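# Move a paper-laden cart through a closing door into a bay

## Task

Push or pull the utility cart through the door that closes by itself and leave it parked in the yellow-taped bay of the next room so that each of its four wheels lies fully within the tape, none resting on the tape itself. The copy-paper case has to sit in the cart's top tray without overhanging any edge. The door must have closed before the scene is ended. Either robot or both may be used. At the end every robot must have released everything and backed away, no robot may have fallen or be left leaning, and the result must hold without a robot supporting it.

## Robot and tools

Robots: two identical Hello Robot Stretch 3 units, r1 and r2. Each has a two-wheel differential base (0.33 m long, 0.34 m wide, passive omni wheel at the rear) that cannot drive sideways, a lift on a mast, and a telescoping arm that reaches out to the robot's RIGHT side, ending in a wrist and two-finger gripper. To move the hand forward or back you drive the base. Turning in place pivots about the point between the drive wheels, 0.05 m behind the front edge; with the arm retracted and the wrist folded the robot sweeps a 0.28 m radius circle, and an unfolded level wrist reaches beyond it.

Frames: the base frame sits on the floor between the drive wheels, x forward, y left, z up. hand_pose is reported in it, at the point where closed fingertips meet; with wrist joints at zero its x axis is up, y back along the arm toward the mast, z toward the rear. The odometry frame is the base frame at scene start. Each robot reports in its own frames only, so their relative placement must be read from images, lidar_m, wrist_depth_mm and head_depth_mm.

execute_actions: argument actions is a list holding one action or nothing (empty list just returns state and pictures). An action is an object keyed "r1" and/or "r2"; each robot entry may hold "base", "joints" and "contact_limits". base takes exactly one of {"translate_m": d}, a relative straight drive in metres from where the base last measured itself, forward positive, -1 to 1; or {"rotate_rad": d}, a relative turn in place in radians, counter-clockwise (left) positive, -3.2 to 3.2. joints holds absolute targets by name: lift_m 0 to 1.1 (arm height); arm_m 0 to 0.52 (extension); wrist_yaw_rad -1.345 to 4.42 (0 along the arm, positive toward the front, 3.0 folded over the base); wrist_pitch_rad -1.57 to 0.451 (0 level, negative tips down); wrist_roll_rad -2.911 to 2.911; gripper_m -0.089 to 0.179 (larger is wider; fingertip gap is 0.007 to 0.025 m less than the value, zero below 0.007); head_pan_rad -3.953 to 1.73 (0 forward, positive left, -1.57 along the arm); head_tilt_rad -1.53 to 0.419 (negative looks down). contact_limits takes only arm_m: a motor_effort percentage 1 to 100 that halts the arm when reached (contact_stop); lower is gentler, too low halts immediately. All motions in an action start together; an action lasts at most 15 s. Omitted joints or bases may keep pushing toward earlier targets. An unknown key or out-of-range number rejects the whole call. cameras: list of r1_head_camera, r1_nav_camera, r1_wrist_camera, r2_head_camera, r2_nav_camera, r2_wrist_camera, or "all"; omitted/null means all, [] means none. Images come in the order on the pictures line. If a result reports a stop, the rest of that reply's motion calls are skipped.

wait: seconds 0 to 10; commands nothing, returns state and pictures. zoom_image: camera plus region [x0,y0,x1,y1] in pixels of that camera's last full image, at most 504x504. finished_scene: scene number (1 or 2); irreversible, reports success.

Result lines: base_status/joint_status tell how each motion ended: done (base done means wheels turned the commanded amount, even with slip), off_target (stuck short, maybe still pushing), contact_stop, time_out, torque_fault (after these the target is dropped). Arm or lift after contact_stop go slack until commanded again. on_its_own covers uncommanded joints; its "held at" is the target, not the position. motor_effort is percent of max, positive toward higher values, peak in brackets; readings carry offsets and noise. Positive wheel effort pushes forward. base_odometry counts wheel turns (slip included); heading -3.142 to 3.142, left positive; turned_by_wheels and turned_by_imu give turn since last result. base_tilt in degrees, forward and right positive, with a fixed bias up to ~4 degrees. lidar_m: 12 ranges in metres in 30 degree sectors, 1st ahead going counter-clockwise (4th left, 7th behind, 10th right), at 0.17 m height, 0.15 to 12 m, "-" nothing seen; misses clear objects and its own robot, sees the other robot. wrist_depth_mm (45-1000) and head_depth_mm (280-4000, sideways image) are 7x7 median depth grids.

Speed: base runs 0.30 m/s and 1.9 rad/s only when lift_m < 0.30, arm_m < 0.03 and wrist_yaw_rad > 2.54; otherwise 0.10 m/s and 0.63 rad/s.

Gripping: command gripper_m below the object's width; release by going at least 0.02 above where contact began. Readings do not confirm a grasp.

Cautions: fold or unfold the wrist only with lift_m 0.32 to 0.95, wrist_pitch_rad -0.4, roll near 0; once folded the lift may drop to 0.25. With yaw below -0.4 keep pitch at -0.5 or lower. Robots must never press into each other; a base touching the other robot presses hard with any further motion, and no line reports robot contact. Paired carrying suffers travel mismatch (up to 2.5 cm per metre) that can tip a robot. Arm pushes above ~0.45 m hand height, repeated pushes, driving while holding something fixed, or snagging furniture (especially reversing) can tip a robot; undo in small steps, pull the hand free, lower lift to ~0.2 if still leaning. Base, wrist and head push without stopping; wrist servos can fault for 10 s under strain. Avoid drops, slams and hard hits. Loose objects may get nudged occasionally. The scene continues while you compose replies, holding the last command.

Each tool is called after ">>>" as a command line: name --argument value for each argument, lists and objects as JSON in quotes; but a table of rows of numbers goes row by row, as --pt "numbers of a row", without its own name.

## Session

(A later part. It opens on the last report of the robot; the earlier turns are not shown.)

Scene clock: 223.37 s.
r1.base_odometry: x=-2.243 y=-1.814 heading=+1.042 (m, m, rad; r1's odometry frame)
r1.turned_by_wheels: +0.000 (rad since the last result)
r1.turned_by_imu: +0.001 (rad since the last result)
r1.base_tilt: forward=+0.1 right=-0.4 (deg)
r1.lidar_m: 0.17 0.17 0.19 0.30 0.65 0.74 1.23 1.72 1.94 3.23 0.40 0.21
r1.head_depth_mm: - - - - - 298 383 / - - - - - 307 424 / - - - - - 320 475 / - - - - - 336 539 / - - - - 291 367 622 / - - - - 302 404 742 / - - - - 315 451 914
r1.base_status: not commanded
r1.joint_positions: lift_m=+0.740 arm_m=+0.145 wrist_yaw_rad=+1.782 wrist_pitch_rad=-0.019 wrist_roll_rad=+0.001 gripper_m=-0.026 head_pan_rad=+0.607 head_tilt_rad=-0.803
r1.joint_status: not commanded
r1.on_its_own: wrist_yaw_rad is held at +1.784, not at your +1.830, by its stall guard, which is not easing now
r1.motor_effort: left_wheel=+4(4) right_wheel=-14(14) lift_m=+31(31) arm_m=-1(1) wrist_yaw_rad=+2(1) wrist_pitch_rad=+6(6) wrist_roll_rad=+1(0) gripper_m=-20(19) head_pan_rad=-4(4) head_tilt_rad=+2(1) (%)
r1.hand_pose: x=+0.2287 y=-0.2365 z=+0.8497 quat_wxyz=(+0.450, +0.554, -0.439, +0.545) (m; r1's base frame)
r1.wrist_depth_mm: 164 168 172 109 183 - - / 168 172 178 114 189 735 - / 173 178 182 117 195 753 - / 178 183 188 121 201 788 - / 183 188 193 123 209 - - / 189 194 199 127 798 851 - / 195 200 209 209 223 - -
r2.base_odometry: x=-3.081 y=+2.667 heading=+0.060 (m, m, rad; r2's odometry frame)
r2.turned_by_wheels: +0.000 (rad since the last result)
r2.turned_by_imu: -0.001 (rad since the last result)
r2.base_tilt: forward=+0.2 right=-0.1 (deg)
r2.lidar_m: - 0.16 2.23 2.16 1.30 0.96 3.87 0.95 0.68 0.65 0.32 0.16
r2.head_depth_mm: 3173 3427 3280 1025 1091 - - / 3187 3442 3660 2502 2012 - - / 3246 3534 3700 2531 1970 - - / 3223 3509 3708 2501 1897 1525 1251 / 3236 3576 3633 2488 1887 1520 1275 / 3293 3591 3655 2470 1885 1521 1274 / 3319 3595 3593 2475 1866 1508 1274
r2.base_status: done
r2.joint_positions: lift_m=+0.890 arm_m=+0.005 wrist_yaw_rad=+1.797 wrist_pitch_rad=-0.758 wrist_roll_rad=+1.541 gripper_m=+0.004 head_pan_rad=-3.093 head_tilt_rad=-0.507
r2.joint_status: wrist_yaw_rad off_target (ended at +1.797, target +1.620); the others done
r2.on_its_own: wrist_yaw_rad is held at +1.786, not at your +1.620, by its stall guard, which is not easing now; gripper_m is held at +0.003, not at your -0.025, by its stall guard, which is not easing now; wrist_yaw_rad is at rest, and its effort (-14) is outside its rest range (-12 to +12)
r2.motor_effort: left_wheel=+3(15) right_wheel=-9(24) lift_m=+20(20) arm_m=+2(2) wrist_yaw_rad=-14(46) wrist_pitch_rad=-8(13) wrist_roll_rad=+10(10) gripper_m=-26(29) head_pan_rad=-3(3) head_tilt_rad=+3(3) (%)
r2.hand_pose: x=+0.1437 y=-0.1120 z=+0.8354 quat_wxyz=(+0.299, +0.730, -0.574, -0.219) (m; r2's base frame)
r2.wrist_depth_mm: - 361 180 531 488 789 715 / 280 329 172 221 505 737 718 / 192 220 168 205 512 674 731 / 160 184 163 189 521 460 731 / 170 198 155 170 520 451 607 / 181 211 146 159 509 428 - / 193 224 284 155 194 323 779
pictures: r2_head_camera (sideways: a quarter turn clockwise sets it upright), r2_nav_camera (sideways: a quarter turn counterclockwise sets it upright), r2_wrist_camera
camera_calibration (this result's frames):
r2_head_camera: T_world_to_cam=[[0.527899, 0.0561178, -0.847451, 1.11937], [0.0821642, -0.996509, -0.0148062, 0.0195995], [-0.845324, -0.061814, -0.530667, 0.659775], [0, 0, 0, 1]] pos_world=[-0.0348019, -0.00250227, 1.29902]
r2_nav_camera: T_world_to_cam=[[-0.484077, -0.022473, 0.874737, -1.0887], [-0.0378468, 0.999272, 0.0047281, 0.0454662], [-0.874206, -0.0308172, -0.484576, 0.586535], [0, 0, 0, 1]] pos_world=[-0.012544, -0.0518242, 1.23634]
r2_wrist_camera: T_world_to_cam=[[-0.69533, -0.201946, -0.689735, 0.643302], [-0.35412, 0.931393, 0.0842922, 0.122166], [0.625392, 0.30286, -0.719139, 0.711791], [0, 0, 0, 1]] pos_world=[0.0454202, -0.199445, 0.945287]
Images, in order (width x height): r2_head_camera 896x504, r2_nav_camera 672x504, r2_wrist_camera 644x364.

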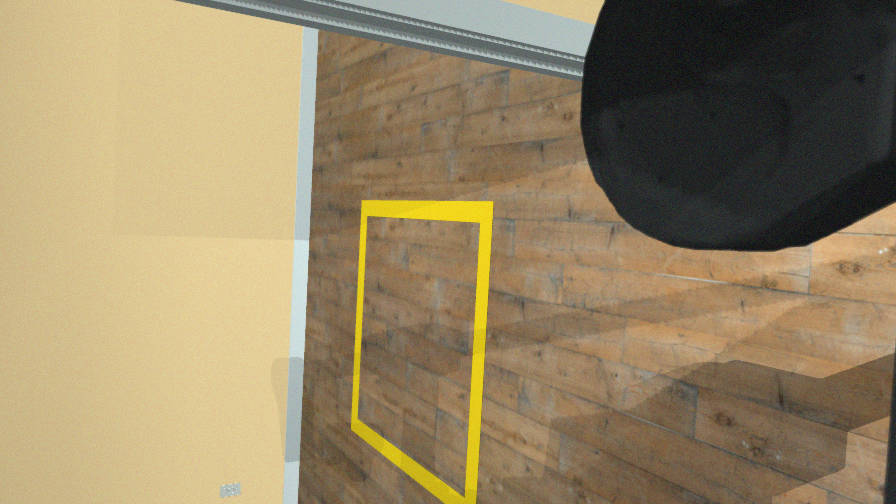

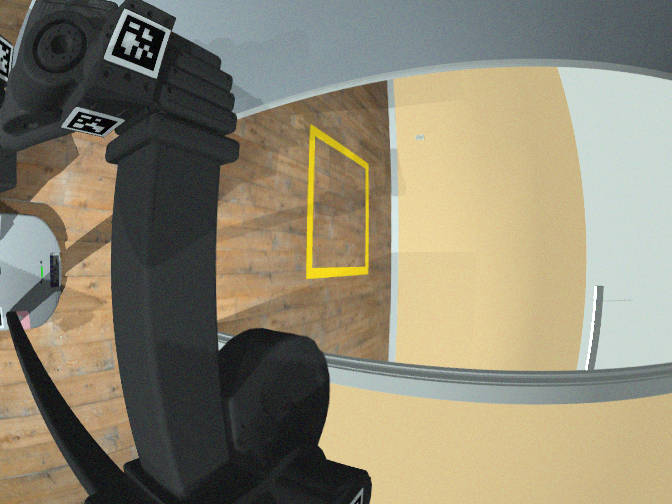

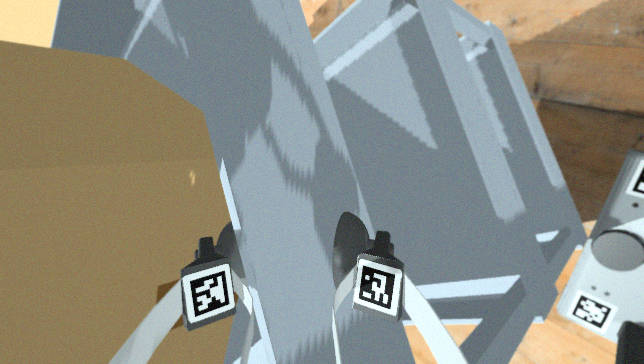

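>>> execute_actions --actions '[{"r2":{"joints":{"head_pan_rad":-0.2,"head_tilt_rad":-1.2,"wrist_yaw_rad":1.78}}}]' --cameras '["r2_head_camera","r2_nav_camera"]'

Scene clock: 225.40 s.
r1.base_odometry: x=-2.243 y=-1.814 heading=+1.042 (m, m, rad; r1's odometry frame)
r1.turned_by_wheels: +0.000 (rad since the last result)
r1.turned_by_imu: +0.000 (rad since the last result)
r1.base_tilt: forward=+0.1 right=-0.3 (deg)
r1.lidar_m: 0.17 0.17 0.19 0.30 0.65 0.74 1.23 1.72 1.94 3.21 0.40 0.21
r1.head_depth_mm: - - - - - 298 384 / - - - - - 307 424 / - - - - - 320 475 / - - - - - 335 538 / - - - - 290 367 623 / - - - - 301 405 739 / - - - - 315 451 911
r1.base_status: not commanded
r1.joint_positions: lift_m=+0.740 arm_m=+0.145 wrist_yaw_rad=+1.782 wrist_pitch_rad=-0.019 wrist_roll_rad=+0.001 gripper_m=-0.026 head_pan_rad=+0.607 head_tilt_rad=-0.803
r1.joint_status: not commanded
r1.on_its_own: wrist_yaw_rad is held at +1.784, not at your +1.830, by its stall guard, which is not easing now
r1.motor_effort: left_wheel=+4(4) right_wheel=-14(14) lift_m=+31(31) arm_m=-1(1) wrist_yaw_rad=+1(1) wrist_pitch_rad=+6(6) wrist_roll_rad=+1(0) gripper_m=-21(19) head_pan_rad=-4(4) head_tilt_rad=+2(1) (%)
r1.hand_pose: x=+0.2287 y=-0.2365 z=+0.8497 quat_wxyz=(+0.450, +0.554, -0.439, +0.545) (m; r1's base frame)
r1.wrist_depth_mm: 164 167 173 109 183 - - / 169 172 178 114 188 738 - / 172 177 183 117 195 752 - / 178 183 188 121 201 781 - / 183 188 194 123 209 - - / 189 195 200 127 790 846 - / 194 201 209 209 223 - -
r2.base_odometry: x=-3.081 y=+2.667 heading=+0.060 (m, m, rad; r2's odometry frame)
r2.turned_by_wheels: +0.000 (rad since the last result)
r2.turned_by_imu: +0.000 (rad since the last result)
r2.base_tilt: forward=+0.2 right=-0.1 (deg)
r2.lidar_m: - 0.16 2.24 2.16 1.31 0.96 3.88 0.95 0.69 0.65 0.33 0.16
r2.head_depth_mm: 1713 574 548 1317 1279 - 1106 / 282 305 437 519 1231 1175 1102 / 282 302 389 504 720 1196 - / 282 303 384 503 474 707 - / 282 299 379 498 476 1183 - / 282 297 374 498 1218 1174 1127 / 282 299 369 509 1250 1177 1108
r2.base_status: not commanded
r2.joint_positions: lift_m=+0.890 arm_m=+0.005 wrist_yaw_rad=+1.797 wrist_pitch_rad=-0.758 wrist_roll_rad=+1.541 gripper_m=+0.004 head_pan_rad=-0.207 head_tilt_rad=-1.186
r2.joint_status: all done
r2.on_its_own: gripper_m is held at +0.003, not at your -0.025, by its stall guard, which is not easing now; wrist_yaw_rad is at rest, and its effort (-21) is outside its rest range (-12 to +12)
r2.motor_effort: left_wheel=+3(3) right_wheel=-10(9) lift_m=+20(20) arm_m=+2(2) wrist_yaw_rad=-21(20) wrist_pitch_rad=-8(8) wrist_roll_rad=+10(11) gripper_m=-28(27) head_pan_rad=+4(42) head_tilt_rad=-6(37) (%)
r2.hand_pose: x=+0.1438 y=-0.1120 z=+0.8354 quat_wxyz=(+0.299, +0.730, -0.574, -0.219) (m; r2's base frame)
r2.wrist_depth_mm: - 362 179 532 494 793 715 / 282 332 172 221 498 722 710 / 193 220 167 205 510 679 715 / 160 183 163 190 513 463 739 / 169 197 155 171 520 449 614 / 181 211 146 160 504 431 - / 192 224 282 155 194 323 797
pictures: r2_head_camera (sideways: a quarter turn clockwise sets it upright), r2_nav_camera (sideways: a quarter turn counterclockwise sets it upright)
camera_calibration (this result's frames):
r2_head_camera: T_world_to_cam=[[-0.930645, 0.164626, -0.3268, 0.449899], [0.17092, 0.985238, 0.00957828, -0.0126902], [0.323552, -0.0469424, -0.945045, 1.19144], [0, 0, 0, 1]] pos_world=[0.0353715, -0.00563293, 1.27312]
r2_nav_camera: T_world_to_cam=[[0.906351, -0.19168, 0.376545, -0.448022], [-0.211054, -0.977419, 0.0104554, 0.0390735], [0.366038, -0.0889474, -0.926339, 1.15345], [0, 0, 0, 1]] pos_world=[-0.00789463, 0.0549106, 1.23678]
Images, in order (width x height): r2_head_camera 896x504, r2_nav_camera 672x504.

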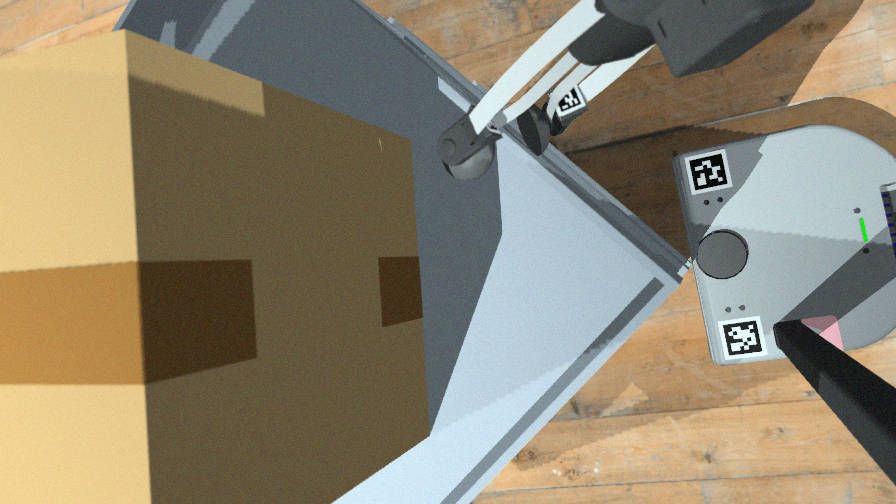

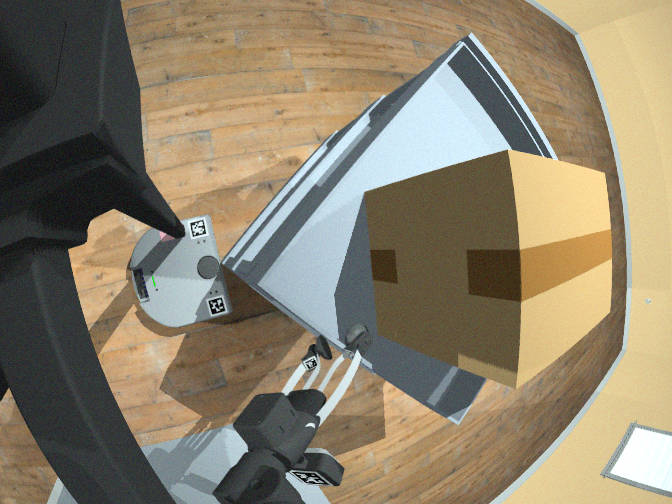

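>>> execute_actions --actions '[{"r2":{"joints":{"gripper_m":0.10,"lift_m":1.06}}}]' --cameras '[]'

>>> execute_actions --actions '[{"r2":{"base":{"translate_m":-0.37},"joints":{"wrist_yaw_rad":1.57,"head_pan_rad":-1.57,"head_tilt_rad":-0.8}}}]' --cameras '[]'

>>> execute_actions --actions '[{"r2":{"base":{"rotate_rad":1.58},"joints":{"wrist_pitch_rad":-1.55,"wrist_roll_rad":0.0,"gripper_m":0.14,"lift_m":1.09}}}]' --cameras '["r2_nav_camera"]'

Scene clock: 230.13 s.
r1.base_odometry: x=-2.243 y=-1.814 heading=+1.042 (m, m, rad; r1's odometry frame)
r1.turned_by_wheels: +0.000 (rad since the last result)
r1.turned_by_imu: +0.000 (rad since the last result)
r1.base_tilt: forward=+0.1 right=-0.3 (deg)
r1.lidar_m: 0.17 0.17 0.19 0.30 0.65 0.74 1.23 1.72 1.95 3.20 0.40 0.21
r1.head_depth_mm: - - - - - 298 383 / - - - - - 307 424 / - - - - - 321 475 / - - - - - 336 539 / - - - - 291 367 622 / - - - - 301 404 740 / - - - - 315 451 914
r1.base_status: not commanded
r1.joint_positions: lift_m=+0.740 arm_m=+0.145 wrist_yaw_rad=+1.782 wrist_pitch_rad=-0.019 wrist_roll_rad=+0.001 gripper_m=-0.026 head_pan_rad=+0.607 head_tilt_rad=-0.803
r1.joint_status: not commanded
r1.on_its_own: wrist_yaw_rad is held at +1.784, not at your +1.830, by its stall guard, which is not easing now
r1.motor_effort: left_wheel=+4(4) right_wheel=-14(14) lift_m=+31(31) arm_m=-1(1) wrist_yaw_rad=+1(2) wrist_pitch_rad=+6(6) wrist_roll_rad=+1(1) gripper_m=-21(20) head_pan_rad=-4(4) head_tilt_rad=+1(2) (%)
r1.hand_pose: x=+0.2287 y=-0.2365 z=+0.8497 quat_wxyz=(+0.450, +0.554, -0.439, +0.545) (m; r1's base frame)
r1.wrist_depth_mm: 164 167 172 109 184 - - / 168 172 178 114 189 741 - / 173 177 183 117 195 761 - / 178 182 188 121 201 790 - / 183 188 194 123 209 - - / 189 194 199 127 808 851 - / 195 200 209 209 222 - -
r2.base_odometry: x=-3.081 y=+2.667 heading=+0.060 (m, m, rad; r2's odometry frame)
r2.turned_by_wheels: +0.000 (rad since the last result)
r2.turned_by_imu: +0.001 (rad since the last result)
r2.base_tilt: forward=+0.2 right=-0.1 (deg)
r2.lidar_m: - 0.16 2.24 2.16 1.30 0.96 3.87 0.95 0.68 0.65 0.33 0.16
r2.head_depth_mm: 1720 574 541 1315 1235 1176 1107 / 282 306 439 520 1241 1174 1101 / 282 303 391 503 722 1201 - / 282 301 386 504 474 744 - / 281 301 381 499 474 1183 - / 282 298 375 499 1221 1175 1122 / 282 300 370 509 1253 1177 1110
r2.base_status: not commanded
r2.joint_positions: lift_m=+1.059 arm_m=+0.005 wrist_yaw_rad=+1.783 wrist_pitch_rad=-0.786 wrist_roll_rad=+1.568 gripper_m=+0.100 head_pan_rad=-0.206 head_tilt_rad=-1.187
r2.joint_status: all done
r2.motor_effort: left_wheel=+1(15) right_wheel=+1(15) lift_m=+48(65) arm_m=+2(2) wrist_yaw_rad=-4(28) wrist_pitch_rad=+3(8) wrist_roll_rad=+1(10) gripper_m=+0(98) head_pan_rad=+2(3) head_tilt_rad=-6(6) (%)
r2.hand_pose: x=+0.1387 y=-0.1154 z=+0.9995 quat_wxyz=(+0.299, +0.719, -0.580, -0.240) (m; r2's base frame)
r2.wrist_depth_mm: - - 462 394 562 941 826 / 336 424 487 404 622 838 837 / 215 249 304 379 330 621 853 / 179 192 237 320 323 596 863 / 212 198 265 351 355 572 - / 245 202 295 401 381 410 934 / - 242 318 432 360 987 943
pictures: none
No camera images: the call's "cameras" was empty. Leave "cameras" out to get every camera's image.

Scene clock: 234.80 s.
r1.base_odometry: x=-2.243 y=-1.814 heading=+1.042 (m, m, rad; r1's odometry frame)
r1.turned_by_wheels: +0.000 (rad since the last result)
r1.turned_by_imu: +0.000 (rad since the last result)
r1.base_tilt: forward=+0.2 right=-0.4 (deg)
r1.lidar_m: 0.17 0.17 0.19 0.31 0.65 0.74 1.23 1.72 1.95 3.22 0.40 0.21
r1.head_depth_mm: - - - - - 298 384 / - - - - - 307 424 / - - - - - 320 475 / - - - - - 336 538 / - - - - 291 367 622 / - - - - 301 405 741 / - - - - 315 451 912
r1.base_status: not commanded
r1.joint_positions: lift_m=+0.740 arm_m=+0.145 wrist_yaw_rad=+1.782 wrist_pitch_rad=-0.019 wrist_roll_rad=+0.001 gripper_m=-0.026 head_pan_rad=+0.607 head_tilt_rad=-0.803
r1.joint_status: not commanded
r1.on_its_own: wrist_yaw_rad is held at +1.784, not at your +1.830, by its stall guard, which is not easing now
r1.motor_effort: left_wheel=+4(4) right_wheel=-13(13) lift_m=+31(31) arm_m=-1(1) wrist_yaw_rad=+2(1) wrist_pitch_rad=+6(6) wrist_roll_rad=+1(0) gripper_m=-20(19) head_pan_rad=-4(4) head_tilt_rad=+1(1) (%)
r1.hand_pose: x=+0.2287 y=-0.2365 z=+0.8497 quat_wxyz=(+0.450, +0.554, -0.439, +0.545) (m; r1's base frame)
r1.wrist_depth_mm: 164 167 172 109 183 - - / 169 173 177 113 188 748 - / 173 177 183 117 194 760 - / 178 183 188 121 201 783 - / 183 188 193 123 209 - - / 189 194 198 127 800 846 - / 195 201 209 208 222 - -
r2.base_odometry: x=-3.451 y=+2.645 heading=+0.060 (m, m, rad; r2's odometry frame)
r2.turned_by_wheels: +0.000 (rad since the last result)
r2.turned_by_imu: +0.000 (rad since the last result)
r2.base_tilt: forward=+0.1 right=-0.1 (deg)
r2.lidar_m: 0.42 0.67 2.24 2.11 0.78 0.62 3.50 3.65 0.69 0.66 0.68 0.56
r2.head_depth_mm: - - - - 1152 1279 1134 / - - - - 1196 1278 1135 / - - - - - 1256 1130 / 561 645 738 - - 1226 1136 / 560 644 720 - - 1216 1130 / 561 643 756 912 - 1225 1131 / 562 644 756 914 - 1296 1124
r2.base_status: done
r2.joint_positions: lift_m=+1.059 arm_m=+0.005 wrist_yaw_rad=+1.573 wrist_pitch_rad=-0.786 wrist_roll_rad=+1.568 gripper_m=+0.100 head_pan_rad=-1.563 head_tilt_rad=-0.804
r2.joint_status: all done
r2.motor_effort: left_wheel=+1(5) right_wheel=+1(3) lift_m=+47(47) arm_m=+2(2) wrist_yaw_rad=-4(5) wrist_pitch_rad=+3(3) wrist_roll_rad=+1(1) gripper_m=+1(1) head_pan_rad=-4(39) head_tilt_rad=+1(24) (%)
r2.hand_pose: x=+0.1424 y=-0.1495 z=+0.9995 quat_wxyz=(+0.273, +0.654, -0.652, -0.270) (m; r2's base frame)
r2.wrist_depth_mm: - - - - - 960 844 / - 656 - - - 983 842 / - 746 996 949 - 994 846 / 493 570 583 894 - - 895 / 470 549 535 884 - - 907 / 485 535 641 - - - 897 / 508 889 - - - - 902
pictures: none
No camera images: the call's "cameras" was empty. Leave "cameras" out to get every camera's image.

Scene clock: 238.23 s.
r1.base_odometry: x=-2.243 y=-1.814 heading=+1.042 (m, m, rad; r1's odometry frame)
r1.turned_by_wheels: +0.000 (rad since the last result)
r1.turned_by_imu: +0.000 (rad since the last result)
r1.base_tilt: forward=+0.1 right=-0.4 (deg)
r1.lidar_m: 0.17 0.17 0.19 0.31 0.65 0.74 1.23 1.72 1.95 3.21 0.40 0.21
r1.head_depth_mm: - - - - - 298 384 / - - - - - 307 424 / - - - - - 320 474 / - - - - - 336 538 / - - - - 291 367 622 / - - - - 301 404 739 / - - - - 315 451 913
r1.base_status: not commanded
r1.joint_positions: lift_m=+0.740 arm_m=+0.145 wrist_yaw_rad=+1.782 wrist_pitch_rad=-0.019 wrist_roll_rad=+0.001 gripper_m=-0.026 head_pan_rad=+0.607 head_tilt_rad=-0.803
r1.joint_status: not commanded
r1.on_its_own: wrist_yaw_rad is held at +1.784, not at your +1.830, by its stall guard, which is not easing now
r1.motor_effort: left_wheel=+4(4) right_wheel=-14(14) lift_m=+31(31) arm_m=-1(1) wrist_yaw_rad=+1(2) wrist_pitch_rad=+6(6) wrist_roll_rad=+0(1) gripper_m=-19(19) head_pan_rad=-5(4) head_tilt_rad=+2(2) (%)
r1.hand_pose: x=+0.2287 y=-0.2365 z=+0.8497 quat_wxyz=(+0.450, +0.554, -0.439, +0.545) (m; r1's base frame)
r1.wrist_depth_mm: 165 168 172 109 183 - - / 169 173 178 114 189 743 - / 172 177 182 117 195 756 - / 178 183 188 121 202 788 - / 183 189 194 123 209 - - / 188 194 199 127 789 838 - / 195 201 208 209 223 - -
r2.base_odometry: x=-3.451 y=+2.645 heading=+1.639 (m, m, rad; r2's odometry frame)
r2.turned_by_wheels: +1.580 (rad since the last result)
r2.turned_by_imu: +1.581 (rad since the last result)
r2.base_tilt: forward=+0.2 right=-0.1 (deg)
r2.lidar_m: 1.90 0.76 0.62 3.50 3.58 0.69 0.66 0.69 0.54 0.43 0.71 2.22
r2.head_depth_mm: - - - - - 1266 1131 / - - - - - - - / - - - 702 975 1213 1136 / 616 602 725 718 832 1153 1134 / 3537 914 736 - - 1249 1127 / 3530 977 854 1181 - 1273 1127 / 3557 946 1961 1709 1460 1269 1125
r2.base_status: done
r2.joint_positions: lift_m=+1.089 arm_m=+0.005 wrist_yaw_rad=+1.572 wrist_pitch_rad=-1.543 wrist_roll_rad=+0.004 gripper_m=+0.140 head_pan_rad=-1.563 head_tilt_rad=-0.804
r2.joint_status: all done
r2.motor_effort: left_wheel=-1(6) right_wheel=+2(6) lift_m=+48(50) arm_m=+2(2) wrist_yaw_rad=-3(5) wrist_pitch_rad=-2(3) wrist_roll_rad=-2(0) gripper_m=+0(97) head_pan_rad=-2(4) head_tilt_rad=+1(1) (%)
r2.hand_pose: x=-0.0383 y=-0.1501 z=+0.9712 quat_wxyz=(+0.707, +0.707, -0.011, +0.009) (m; r2's base frame)
r2.wrist_depth_mm: 973 - - - - - 644 / - - - - - 972 656 / - - - - - 615 339 / - - - - - 679 342 / - - - - - 706 697 / - - - - - 848 722 / - - - - - - -
pictures: r2_nav_camera (sideways: a quarter turn counterclockwise sets it upright)
camera_calibration (this result's frames):
r2_nav_camera: T_world_to_cam=[[0.00448227, -0.719341, 0.694642, -0.856917], [-0.99997, 0.0011843, 0.00767885, 0.0474961], [-0.00634638, -0.694656, -0.719314, 0.88661], [0, 0, 0, 1]] pos_world=[0.0569623, -0.000582854, 1.23264]
Images, in order (width x height): r2_nav_camera 672x504.

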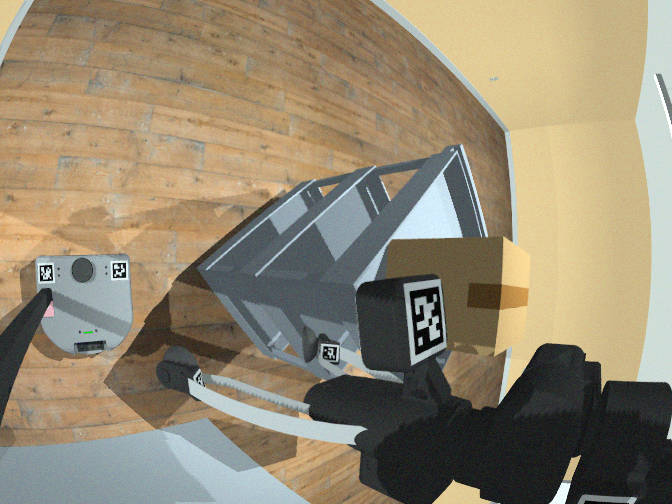

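>>> execute_actions --actions '[{"r2":{"base":{"translate_m":-0.21},"joints":{"arm_m":0.40,"lift_m":1.1}}}]' --cameras '["r2_head_camera","r2_wrist_camera"]'

Scene clock: 242.47 s.
r1.base_odometry: x=-2.243 y=-1.814 heading=+1.042 (m, m, rad; r1's odometry frame)
r1.turned_by_wheels: +0.000 (rad since the last result)
r1.turned_by_imu: +0.000 (rad since the last result)
r1.base_tilt: forward=+0.0 right=-0.4 (deg)
r1.lidar_m: 0.17 0.17 0.19 0.31 0.65 0.74 1.23 1.72 1.95 3.20 0.40 0.21
r1.head_depth_mm: - - - - - 298 384 / - - - - - 307 423 / - - - - - 320 474 / - - - - - 336 538 / - - - - 291 367 622 / - - - - 301 405 739 / - - - - 315 451 909
r1.base_status: not commanded
r1.joint_positions: lift_m=+0.740 arm_m=+0.145 wrist_yaw_rad=+1.782 wrist_pitch_rad=-0.019 wrist_roll_rad=+0.001 gripper_m=-0.026 head_pan_rad=+0.607 head_tilt_rad=-0.803
r1.joint_status: not commanded
r1.on_its_own: wrist_yaw_rad is held at +1.784, not at your +1.830, by its stall guard, which is not easing now
r1.motor_effort: left_wheel=+4(4) right_wheel=-14(14) lift_m=+31(31) arm_m=-1(1) wrist_yaw_rad=+1(1) wrist_pitch_rad=+6(6) wrist_roll_rad=+0(0) gripper_m=-19(20) head_pan_rad=-5(4) head_tilt_rad=+1(0) (%)
r1.hand_pose: x=+0.2287 y=-0.2365 z=+0.8497 quat_wxyz=(+0.450, +0.554, -0.439, +0.545) (m; r1's base frame)
r1.wrist_depth_mm: 164 167 172 109 183 - - / 168 173 177 113 189 750 - / 173 177 183 117 195 761 - / 178 183 189 121 202 779 - / 184 189 194 123 209 - - / 189 195 198 127 799 840 - / 195 201 209 210 223 - -
r2.base_odometry: x=-3.436 y=+2.435 heading=+1.639 (m, m, rad; r2's odometry frame)
r2.turned_by_wheels: +0.000 (rad since the last result)
r2.turned_by_imu: +0.000 (rad since the last result)
r2.base_tilt: forward=+0.2 right=-0.1 (deg)
r2.lidar_m: 1.93 0.76 0.75 3.51 0.64 0.47 0.45 0.47 3.54 0.50 0.47 2.45
r2.head_depth_mm: 3627 2644 2101 1714 1465 1274 1137 / 3437 2652 1912 1690 1462 1274 1127 / - 2624 752 1042 1268 1277 1126 / 807 878 783 1067 1218 1255 1134 / 613 594 683 1017 971 1193 1132 / 610 592 698 651 929 1206 1125 / 609 603 714 658 1369 1269 1127
r2.base_status: done
r2.joint_positions: lift_m=+1.099 arm_m=+0.400 wrist_yaw_rad=+1.571 wrist_pitch_rad=-1.543 wrist_roll_rad=+0.004 gripper_m=+0.140 head_pan_rad=-1.563 head_tilt_rad=-0.804
r2.joint_status: all done
r2.motor_effort: left_wheel=+0(6) right_wheel=+2(1) lift_m=+47(47) arm_m=+3(4) wrist_yaw_rad=-3(2) wrist_pitch_rad=-2(2) wrist_roll_rad=-1(2) gripper_m=+0(0) head_pan_rad=-3(4) head_tilt_rad=+1(1) (%)
r2.hand_pose: x=-0.0383 y=-0.5449 z=+0.9812 quat_wxyz=(+0.707, +0.707, -0.011, +0.009) (m; r2's base frame)
r2.wrist_depth_mm: - - - 330 163 128 118 / - - - 333 247 211 186 / - - - 348 346 351 357 / - - - - 354 355 351 / - - - - 364 362 336 / - - - - - 322 - / 783 768 770 - - - -
pictures: r2_head_camera (sideways: a quarter turn clockwise sets it upright), r2_wrist_camera
camera_calibration (this result's frames):
r2_head_camera: T_world_to_cam=[[-0.0361121, 0.754467, -0.655344, 0.872418], [0.99902, 0.0440586, -0.00432732, 0.000360641], [0.0256087, -0.654858, -0.755318, 0.946684], [0, 0, 0, 1]] pos_world=[0.00690113, -0.0382829, 1.28678]
r2_wrist_camera: T_world_to_cam=[[0.00598026, -0.998665, 0.051311, -0.604481], [-0.991412, 0.000782197, 0.130772, -0.128522], [-0.130638, -0.0516524, -0.990084, 1.10538], [0, 0, 0, 1]] pos_world=[0.0206001, -0.546478, 1.14224]
Images, in order (width x height): r2_head_camera 896x504, r2_wrist_camera 644x364.

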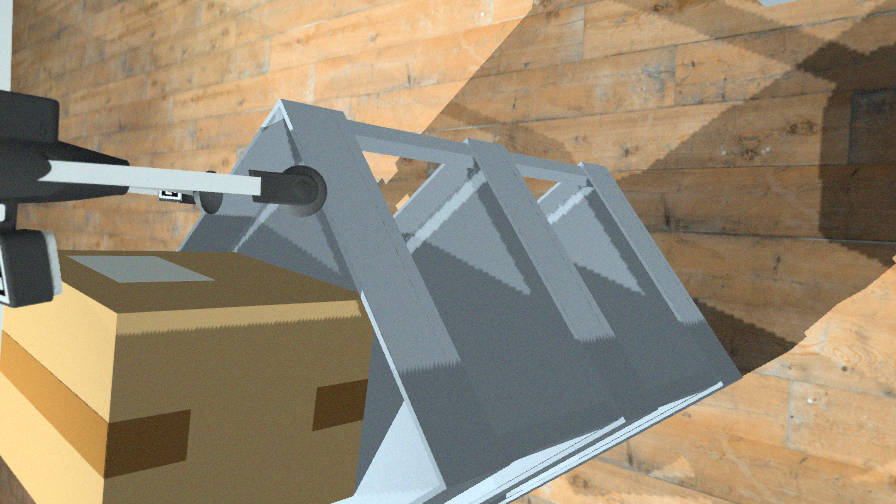

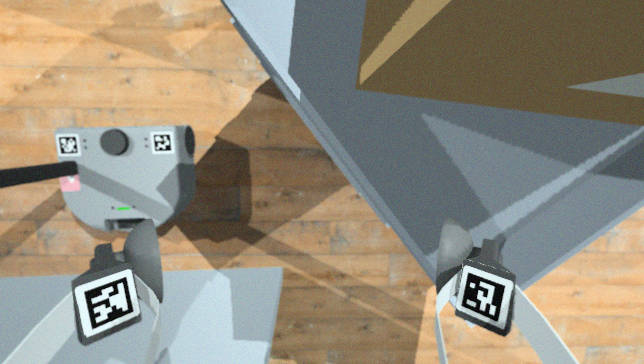

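>>> execute_actions --actions '[{"r2":{"base":{"translate_m":0.03},"joints":{"arm_m":0.45}}}]' --cameras '[]'

>>> execute_actions --actions '[{"r2":{"joints":{"lift_m":1.03}}}]' --cameras '["r2_head_camera","r2_wrist_camera"]'

Scene clock: 245.30 s.
r1.base_odometry: x=-2.243 y=-1.814 heading=+1.042 (m, m, rad; r1's odometry frame)
r1.turned_by_wheels: +0.000 (rad since the last result)
r1.turned_by_imu: +0.000 (rad since the last result)
r1.base_tilt: forward=+0.1 right=-0.4 (deg)
r1.lidar_m: 0.17 0.17 0.19 0.31 0.66 0.74 1.23 1.72 1.95 3.21 0.40 0.21
r1.head_depth_mm: - - - - - 298 384 / - - - - - 307 423 / - - - - - 320 474 / - - - - - 336 538 / - - - - 291 368 623 / - - - - 301 404 739 / - - - - 315 451 912
r1.base_status: not commanded
r1.joint_positions: lift_m=+0.740 arm_m=+0.145 wrist_yaw_rad=+1.782 wrist_pitch_rad=-0.019 wrist_roll_rad=+0.001 gripper_m=-0.026 head_pan_rad=+0.607 head_tilt_rad=-0.803
r1.joint_status: not commanded
r1.on_its_own: wrist_yaw_rad is held at +1.784, not at your +1.830, by its stall guard, which is not easing now
r1.motor_effort: left_wheel=+4(4) right_wheel=-14(14) lift_m=+31(31) arm_m=-1(1) wrist_yaw_rad=+2(2) wrist_pitch_rad=+6(6) wrist_roll_rad=+0(0) gripper_m=-20(19) head_pan_rad=-5(5) head_tilt_rad=+2(1) (%)
r1.hand_pose: x=+0.2287 y=-0.2365 z=+0.8497 quat_wxyz=(+0.450, +0.554, -0.439, +0.545) (m; r1's base frame)
r1.wrist_depth_mm: 164 168 172 109 183 - - / 169 173 177 114 189 755 - / 173 178 183 117 195 759 - / 178 183 188 121 201 785 - / 183 188 194 123 208 - - / 189 194 198 127 803 838 - / 195 202 208 210 222 - -
r2.base_odometry: x=-3.438 y=+2.465 heading=+1.639 (m, m, rad; r2's odometry frame)
r2.turned_by_wheels: +0.000 (rad since the last result)
r2.turned_by_imu: +0.001 (rad since the last result)
r2.base_tilt: forward=+0.2 right=+0.0 (deg)
r2.lidar_m: 1.93 0.75 0.73 3.51 0.68 0.50 0.48 0.50 0.71 0.48 0.46 2.42
r2.head_depth_mm: 3617 2660 2095 1722 1470 1275 1129 / 3432 2643 794 1643 1472 1277 1132 / 3349 2639 745 1069 1241 1277 1128 / 649 698 717 1044 996 1229 1134 / 613 584 684 678 950 1195 1127 / 611 597 702 637 852 1226 1124 / 609 609 736 715 1401 1271 1124
r2.base_status: done
r2.joint_positions: lift_m=+1.099 arm_m=+0.450 wrist_yaw_rad=+1.571 wrist_pitch_rad=-1.543 wrist_roll_rad=+0.004 gripper_m=+0.140 head_pan_rad=-1.563 head_tilt_rad=-0.804
r2.joint_status: all done
r2.motor_effort: left_wheel=-1(4) right_wheel=+2(8) lift_m=+48(48) arm_m=+4(3) wrist_yaw_rad=-2(2) wrist_pitch_rad=-2(2) wrist_roll_rad=-1(1) gripper_m=+0(0) head_pan_rad=-3(3) head_tilt_rad=+1(1) (%)
r2.hand_pose: x=-0.0384 y=-0.5949 z=+0.9812 quat_wxyz=(+0.707, +0.707, -0.011, +0.009) (m; r2's base frame)
r2.wrist_depth_mm: - - 324 64 65 65 66 / - - 332 84 66 67 68 / - - - 341 256 150 107 / - - - 347 352 357 341 / - - - 363 361 361 - / - - - - 367 327 - / 846 824 866 - - - -
pictures: none
No camera images: the call's "cameras" was empty. Leave "cameras" out to get every camera's image.

Scene clock: 246.80 s.
r1.base_odometry: x=-2.243 y=-1.814 heading=+1.042 (m, m, rad; r1's odometry frame)
r1.turned_by_wheels: +0.000 (rad since the last result)
r1.turned_by_imu: +0.000 (rad since the last result)
r1.base_tilt: forward=+0.1 right=-0.4 (deg)
r1.lidar_m: 0.17 0.17 0.19 0.31 0.65 0.74 1.23 1.71 1.94 3.23 0.40 0.21
r1.head_depth_mm: - - - - - 298 383 / - - - - - 307 424 / - - - - - 320 474 / - - - - - 336 538 / - - - - 291 367 624 / - - - - 301 404 740 / - - - - 315 450 912
r1.base_status: not commanded
r1.joint_positions: lift_m=+0.740 arm_m=+0.145 wrist_yaw_rad=+1.782 wrist_pitch_rad=-0.019 wrist_roll_rad=+0.001 gripper_m=-0.026 head_pan_rad=+0.607 head_tilt_rad=-0.803
r1.joint_status: not commanded
r1.on_its_own: wrist_yaw_rad is held at +1.784, not at your +1.830, by its stall guard, which is not easing now
r1.motor_effort: left_wheel=+4(4) right_wheel=-14(14) lift_m=+31(31) arm_m=-1(1) wrist_yaw_rad=+1(2) wrist_pitch_rad=+7(6) wrist_roll_rad=+0(0) gripper_m=-20(19) head_pan_rad=-5(5) head_tilt_rad=+1(2) (%)
r1.hand_pose: x=+0.2287 y=-0.2365 z=+0.8497 quat_wxyz=(+0.450, +0.554, -0.439, +0.545) (m; r1's base frame)
r1.wrist_depth_mm: 165 168 172 109 183 - - / 168 172 177 114 189 736 - / 173 177 183 117 195 770 - / 178 182 189 121 201 786 - / 183 189 193 123 209 - - / 189 194 199 127 809 843 - / 195 201 210 208 223 - -
r2.base_odometry: x=-3.438 y=+2.465 heading=+1.639 (m, m, rad; r2's odometry frame)
r2.turned_by_wheels: +0.000 (rad since the last result)
r2.turned_by_imu: +0.000 (rad since the last result)
r2.base_tilt: forward=+0.2 right=-0.1 (deg)
r2.lidar_m: 1.93 0.75 0.73 3.52 0.68 0.50 0.48 0.50 0.71 0.48 0.46 2.41
r2.head_depth_mm: 3613 2647 2093 1731 1473 1285 1131 / 3620 2636 793 1642 1470 1281 1130 / - 2605 753 1072 1244 1272 1135 / 689 702 718 1041 998 1227 1126 / 616 585 684 680 952 1194 1132 / 612 597 702 637 852 1228 1128 / 611 608 732 717 1399 1274 1123
r2.base_status: not commanded
r2.joint_positions: lift_m=+1.032 arm_m=+0.450 wrist_yaw_rad=+1.571 wrist_pitch_rad=-1.532 wrist_roll_rad=+0.004 gripper_m=+0.140 head_pan_rad=-1.563 head_tilt_rad=-0.804
r2.joint_status: lift_m contact_stop (moved -0.068 of -0.069)
r2.on_its_own: lift_m is slack since a contact_stop, until your next command for it
r2.motor_effort: left_wheel=-3(3) right_wheel=+7(7) lift_m=+31(41) arm_m=+4(4) wrist_yaw_rad=-2(2) wrist_pitch_rad=-7(8) wrist_roll_rad=-1(1) gripper_m=+0(0) head_pan_rad=-3(4) head_tilt_rad=+1(1) (%)
r2.hand_pose: x=-0.0355 y=-0.5949 z=+0.9134 quat_wxyz=(+0.707, +0.707, -0.015, +0.012) (m; r2's base frame)
r2.wrist_depth_mm: 989 259 263 - - - - / - - 269 75 58 54 50 / - - 273 279 188 122 91 / - - - 282 288 289 292 / - - - 288 291 296 291 / - - - - 296 299 257 / 843 839 892 - 302 263 -
pictures: r2_head_camera (sideways: a quarter turn clockwise sets it upright), r2_wrist_camera
camera_calibration (this result's frames):
r2_head_camera: T_world_to_cam=[[-0.0361113, 0.754466, -0.655345, 0.872419], [0.99902, 0.0440577, -0.00432736, 0.000360695], [0.0256081, -0.654859, -0.755317, 0.946683], [0, 0, 0, 1]] pos_world=[0.0069011, -0.0382829, 1.28678]
r2_wrist_camera: T_world_to_cam=[[0.00540518, -0.998665, 0.051367, -0.651026], [-0.992812, 0.00078248, 0.119683, -0.106685], [-0.119563, -0.0516447, -0.991482, 1.03767], [0, 0, 0, 1]] pos_world=[0.0216686, -0.596483, 1.07504]
Images, in order (width x height): r2_head_camera 896x504, r2_wrist_camera 644x364.

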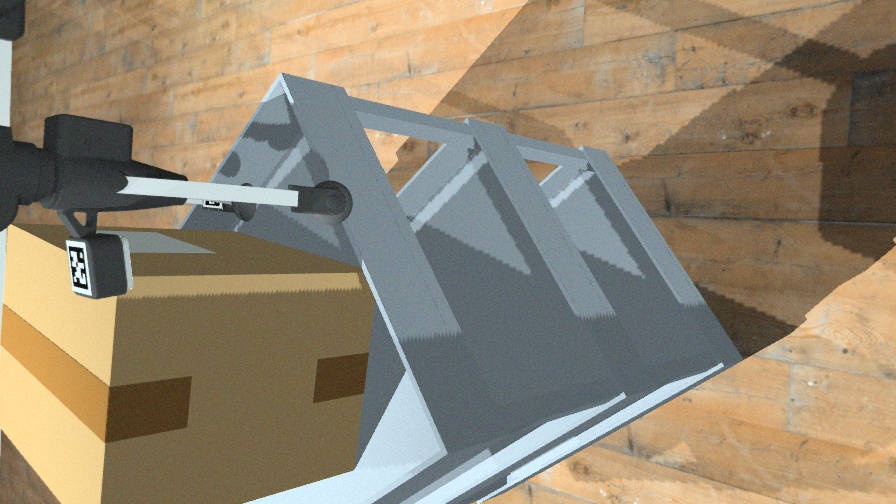

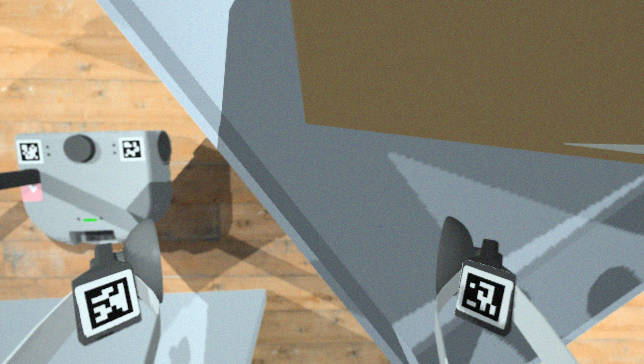

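>>> execute_actions --actions '[{"r2":{"joints":{"lift_m":1.07,"wrist_roll_rad":0.6,"gripper_m":0.11}}}]' --cameras '["r2_head_camera","r2_wrist_camera"]'

Scene clock: 248.80 s.
r1.base_odometry: x=-2.243 y=-1.814 heading=+1.042 (m, m, rad; r1's odometry frame)
r1.turned_by_wheels: +0.000 (rad since the last result)
r1.turned_by_imu: +0.000 (rad since the last result)
r1.base_tilt: forward=+0.1 right=-0.4 (deg)
r1.lidar_m: 0.17 0.17 0.19 0.31 0.65 0.74 1.22 1.72 1.94 3.19 0.40 0.21
r1.head_depth_mm: - - - - - 298 384 / - - - - - 307 424 / - - - - - 321 474 / - - - - - 336 538 / - - - - 291 367 623 / - - - - 301 404 739 / - - - - 315 451 912
r1.base_status: not commanded
r1.joint_positions: lift_m=+0.740 arm_m=+0.145 wrist_yaw_rad=+1.782 wrist_pitch_rad=-0.019 wrist_roll_rad=+0.001 gripper_m=-0.026 head_pan_rad=+0.607 head_tilt_rad=-0.803
r1.joint_status: not commanded
r1.on_its_own: wrist_yaw_rad is held at +1.784, not at your +1.830, by its stall guard, which is not easing now
r1.motor_effort: left_wheel=+4(4) right_wheel=-14(14) lift_m=+31(31) arm_m=-1(1) wrist_yaw_rad=+2(2) wrist_pitch_rad=+6(6) wrist_roll_rad=+0(0) gripper_m=-20(19) head_pan_rad=-5(5) head_tilt_rad=+1(2) (%)
r1.hand_pose: x=+0.2287 y=-0.2365 z=+0.8497 quat_wxyz=(+0.450, +0.554, -0.439, +0.545) (m; r1's base frame)
r1.wrist_depth_mm: 164 168 172 109 183 - - / 169 172 177 114 189 738 - / 173 177 182 117 195 771 - / 179 182 188 121 202 784 - / 183 189 194 123 209 - - / 189 193 198 127 809 850 - / 194 201 209 209 222 - -
r2.base_odometry: x=-3.438 y=+2.465 heading=+1.639 (m, m, rad; r2's odometry frame)
r2.turned_by_wheels: +0.000 (rad since the last result)
r2.turned_by_imu: +0.001 (rad since the last result)
r2.base_tilt: forward=+0.2 right=-0.1 (deg)
r2.lidar_m: 1.92 0.75 0.73 3.51 0.68 0.50 0.48 0.50 0.71 0.48 0.46 2.41
r2.head_depth_mm: 3603 2648 2072 1726 1466 1278 1129 / 3455 2634 793 1645 1472 1277 1134 / - 920 807 1066 1240 1270 1133 / 642 656 694 1044 992 1232 1130 / 614 584 684 681 949 1193 1127 / 611 596 703 636 852 1227 1129 / 610 608 735 717 1400 1271 1125
r2.base_status: not commanded
r2.joint_positions: lift_m=+1.069 arm_m=+0.450 wrist_yaw_rad=+1.572 wrist_pitch_rad=-1.542 wrist_roll_rad=+0.596 gripper_m=+0.110 head_pan_rad=-1.563 head_tilt_rad=-0.803
r2.joint_status: all done
r2.motor_effort: left_wheel=+0(3) right_wheel=+1(7) lift_m=+48(48) arm_m=+3(3) wrist_yaw_rad=-3(2) wrist_pitch_rad=-3(7) wrist_roll_rad=+2(5) gripper_m=+0(98) head_pan_rad=-3(4) head_tilt_rad=+1(1) (%)
r2.hand_pose: x=-0.0382 y=-0.5949 z=+0.9512 quat_wxyz=(+0.673, +0.679, -0.217, -0.198) (m; r2's base frame)
r2.wrist_depth_mm: - - 53 75 144 303 272 / - 55 79 156 307 310 281 / - 91 203 313 316 315 - / - - 312 319 322 316 - / - - - - 327 301 - / - - - - - - - / - - - 944 - - -
pictures: r2_head_camera (sideways: a quarter turn clockwise sets it upright), r2_wrist_camera
camera_calibration (this result's frames):
r2_head_camera: T_world_to_cam=[[-0.0361104, 0.754342, -0.655488, 0.872605], [0.99902, 0.0440569, -0.00433427, 0.000369698], [0.0256092, -0.655002, -0.755193, 0.946521], [0, 0, 0, 1]] pos_world=[0.00690112, -0.0382858, 1.28679]
r2_wrist_camera: T_world_to_cam=[[-0.552292, -0.832897, 0.0354479, -0.560533], [-0.823265, 0.551609, 0.13402, 0.206631], [-0.131178, 0.0448352, -0.990344, 1.13072], [0, 0, 0, 1]] pos_world=[0.00886008, -0.631542, 1.11198]
Images, in order (width x height): r2_head_camera 896x504, r2_wrist_camera 644x364.

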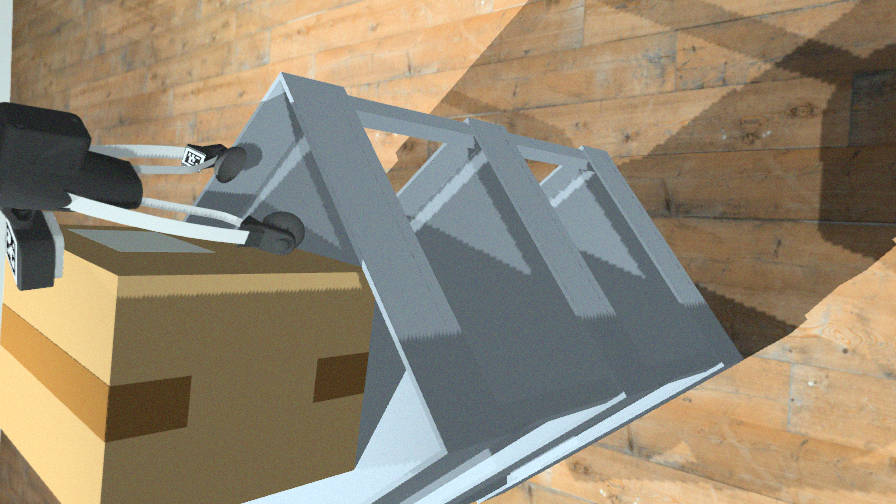

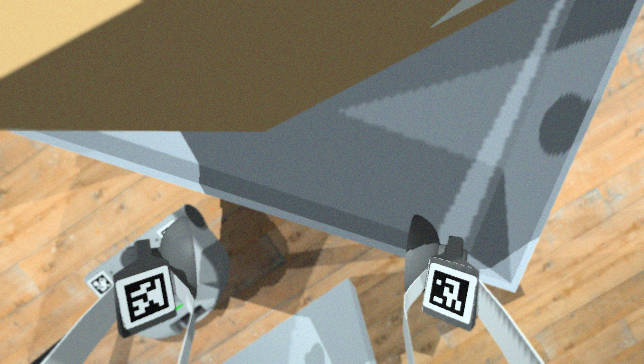

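>>> execute_actions --actions '[{"r2":{"joints":{"wrist_roll_rad":-0.6}}}]' --cameras '["r2_head_camera","r2_wrist_camera"]'

Scene clock: 250.10 s.
r1.base_odometry: x=-2.243 y=-1.814 heading=+1.042 (m, m, rad; r1's odometry frame)
r1.turned_by_wheels: +0.000 (rad since the last result)
r1.turned_by_imu: +0.000 (rad since the last result)
r1.base_tilt: forward=+0.1 right=-0.4 (deg)
r1.lidar_m: 0.17 0.17 0.19 0.31 0.65 0.74 1.23 1.72 1.94 3.20 0.40 0.21
r1.head_depth_mm: - - - - - 298 383 / - - - - - 307 424 / - - - - - 320 475 / - - - - - 336 538 / - - - - 291 367 621 / - - - - 301 404 738 / - - - - 315 451 908
r1.base_status: not commanded
r1.joint_positions: lift_m=+0.740 arm_m=+0.145 wrist_yaw_rad=+1.782 wrist_pitch_rad=-0.019 wrist_roll_rad=+0.001 gripper_m=-0.026 head_pan_rad=+0.607 head_tilt_rad=-0.803
r1.joint_status: not commanded
r1.on_its_own: wrist_yaw_rad is held at +1.784, not at your +1.830, by its stall guard, which is not easing now
r1.motor_effort: left_wheel=+4(4) right_wheel=-14(14) lift_m=+31(31) arm_m=-1(1) wrist_yaw_rad=+0(2) wrist_pitch_rad=+6(6) wrist_roll_rad=+1(0) gripper_m=-21(20) head_pan_rad=-4(4) head_tilt_rad=+2(2) (%)
r1.hand_pose: x=+0.2287 y=-0.2365 z=+0.8497 quat_wxyz=(+0.450, +0.554, -0.439, +0.545) (m; r1's base frame)
r1.wrist_depth_mm: 164 168 173 109 183 - - / 169 172 177 114 189 747 - / 173 177 183 117 194 768 - / 178 183 188 121 201 786 - / 183 188 195 123 210 - - / 190 194 198 127 803 842 - / 195 201 209 208 222 - -
r2.base_odometry: x=-3.438 y=+2.465 heading=+1.639 (m, m, rad; r2's odometry frame)
r2.turned_by_wheels: +0.000 (rad since the last result)
r2.turned_by_imu: +0.000 (rad since the last result)
r2.base_tilt: forward=+0.1 right=-0.1 (deg)
r2.lidar_m: 1.92 0.75 0.73 3.51 0.68 0.50 0.48 0.50 0.71 0.48 0.46 2.41
r2.head_depth_mm: 3645 2656 2088 1719 1469 1282 1131 / 3414 2624 789 1653 1466 1278 1125 / - 914 740 1067 1240 1275 1127 / 709 656 718 1041 995 1230 1130 / 614 584 684 678 951 1192 1126 / 611 596 703 636 851 1225 1125 / 609 608 736 714 1405 1272 1125
r2.base_status: not commanded
r2.joint_positions: lift_m=+1.069 arm_m=+0.450 wrist_yaw_rad=+1.572 wrist_pitch_rad=-1.542 wrist_roll_rad=-0.596 gripper_m=+0.110 head_pan_rad=-1.563 head_tilt_rad=-0.803
r2.joint_status: all done
r2.motor_effort: left_wheel=-1(1) right_wheel=+1(1) lift_m=+48(47) arm_m=+3(3) wrist_yaw_rad=-4(2) wrist_pitch_rad=-3(3) wrist_roll_rad=-2(2) gripper_m=-1(1) head_pan_rad=-4(3) head_tilt_rad=+1(1) (%)
r2.hand_pose: x=-0.0380 y=-0.5948 z=+0.9512 quat_wxyz=(+0.679, +0.673, +0.198, +0.217) (m; r2's base frame)
r2.wrist_depth_mm: - - - 298 304 129 70 / - - - 306 226 91 57 / - - - 312 144 72 51 / 885 - - 321 242 88 54 / 734 920 - 329 329 148 72 / 614 720 - 335 338 328 109 / 530 - - 346 346 349 219
pictures: r2_head_camera (sideways: a quarter turn clockwise sets it upright), r2_wrist_camera
camera_calibration (this result's frames):
r2_head_camera: T_world_to_cam=[[-0.0361102, 0.754342, -0.655488, 0.872605], [0.99902, 0.0440566, -0.00433427, 0.000369698], [0.0256091, -0.655002, -0.755193, 0.946521], [0, 0, 0, 1]] pos_world=[0.00690111, -0.0382858, 1.28679]
r2_wrist_camera: T_world_to_cam=[[0.567872, -0.820391, 0.066936, -0.540289], [-0.819822, -0.556456, 0.135091, -0.453276], [-0.0735806, -0.13159, -0.98857, 1.0263], [0, 0, 0, 1]] pos_world=[0.0107257, -0.560424, 1.11197]
Images, in order (width x height): r2_head_camera 896x504, r2_wrist_camera 644x364.

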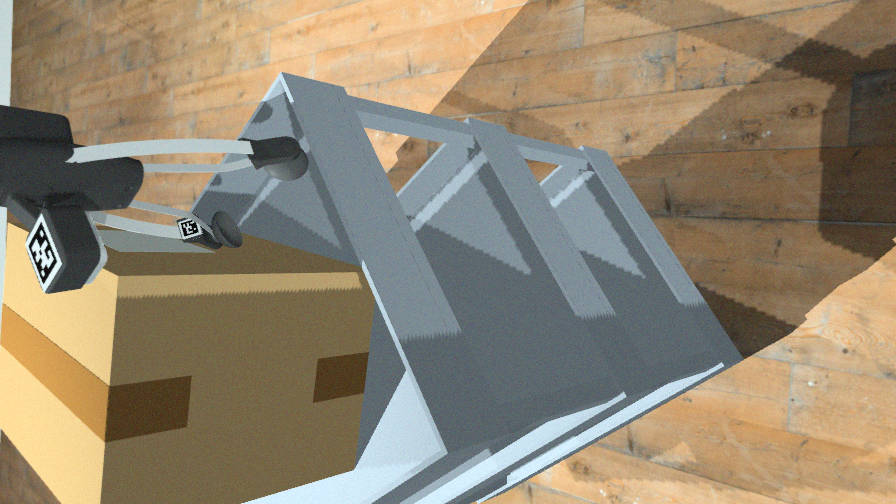

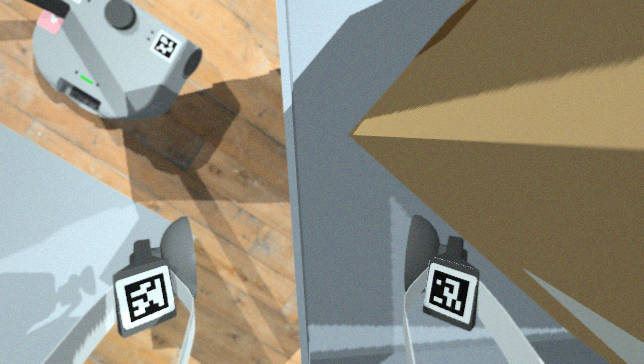

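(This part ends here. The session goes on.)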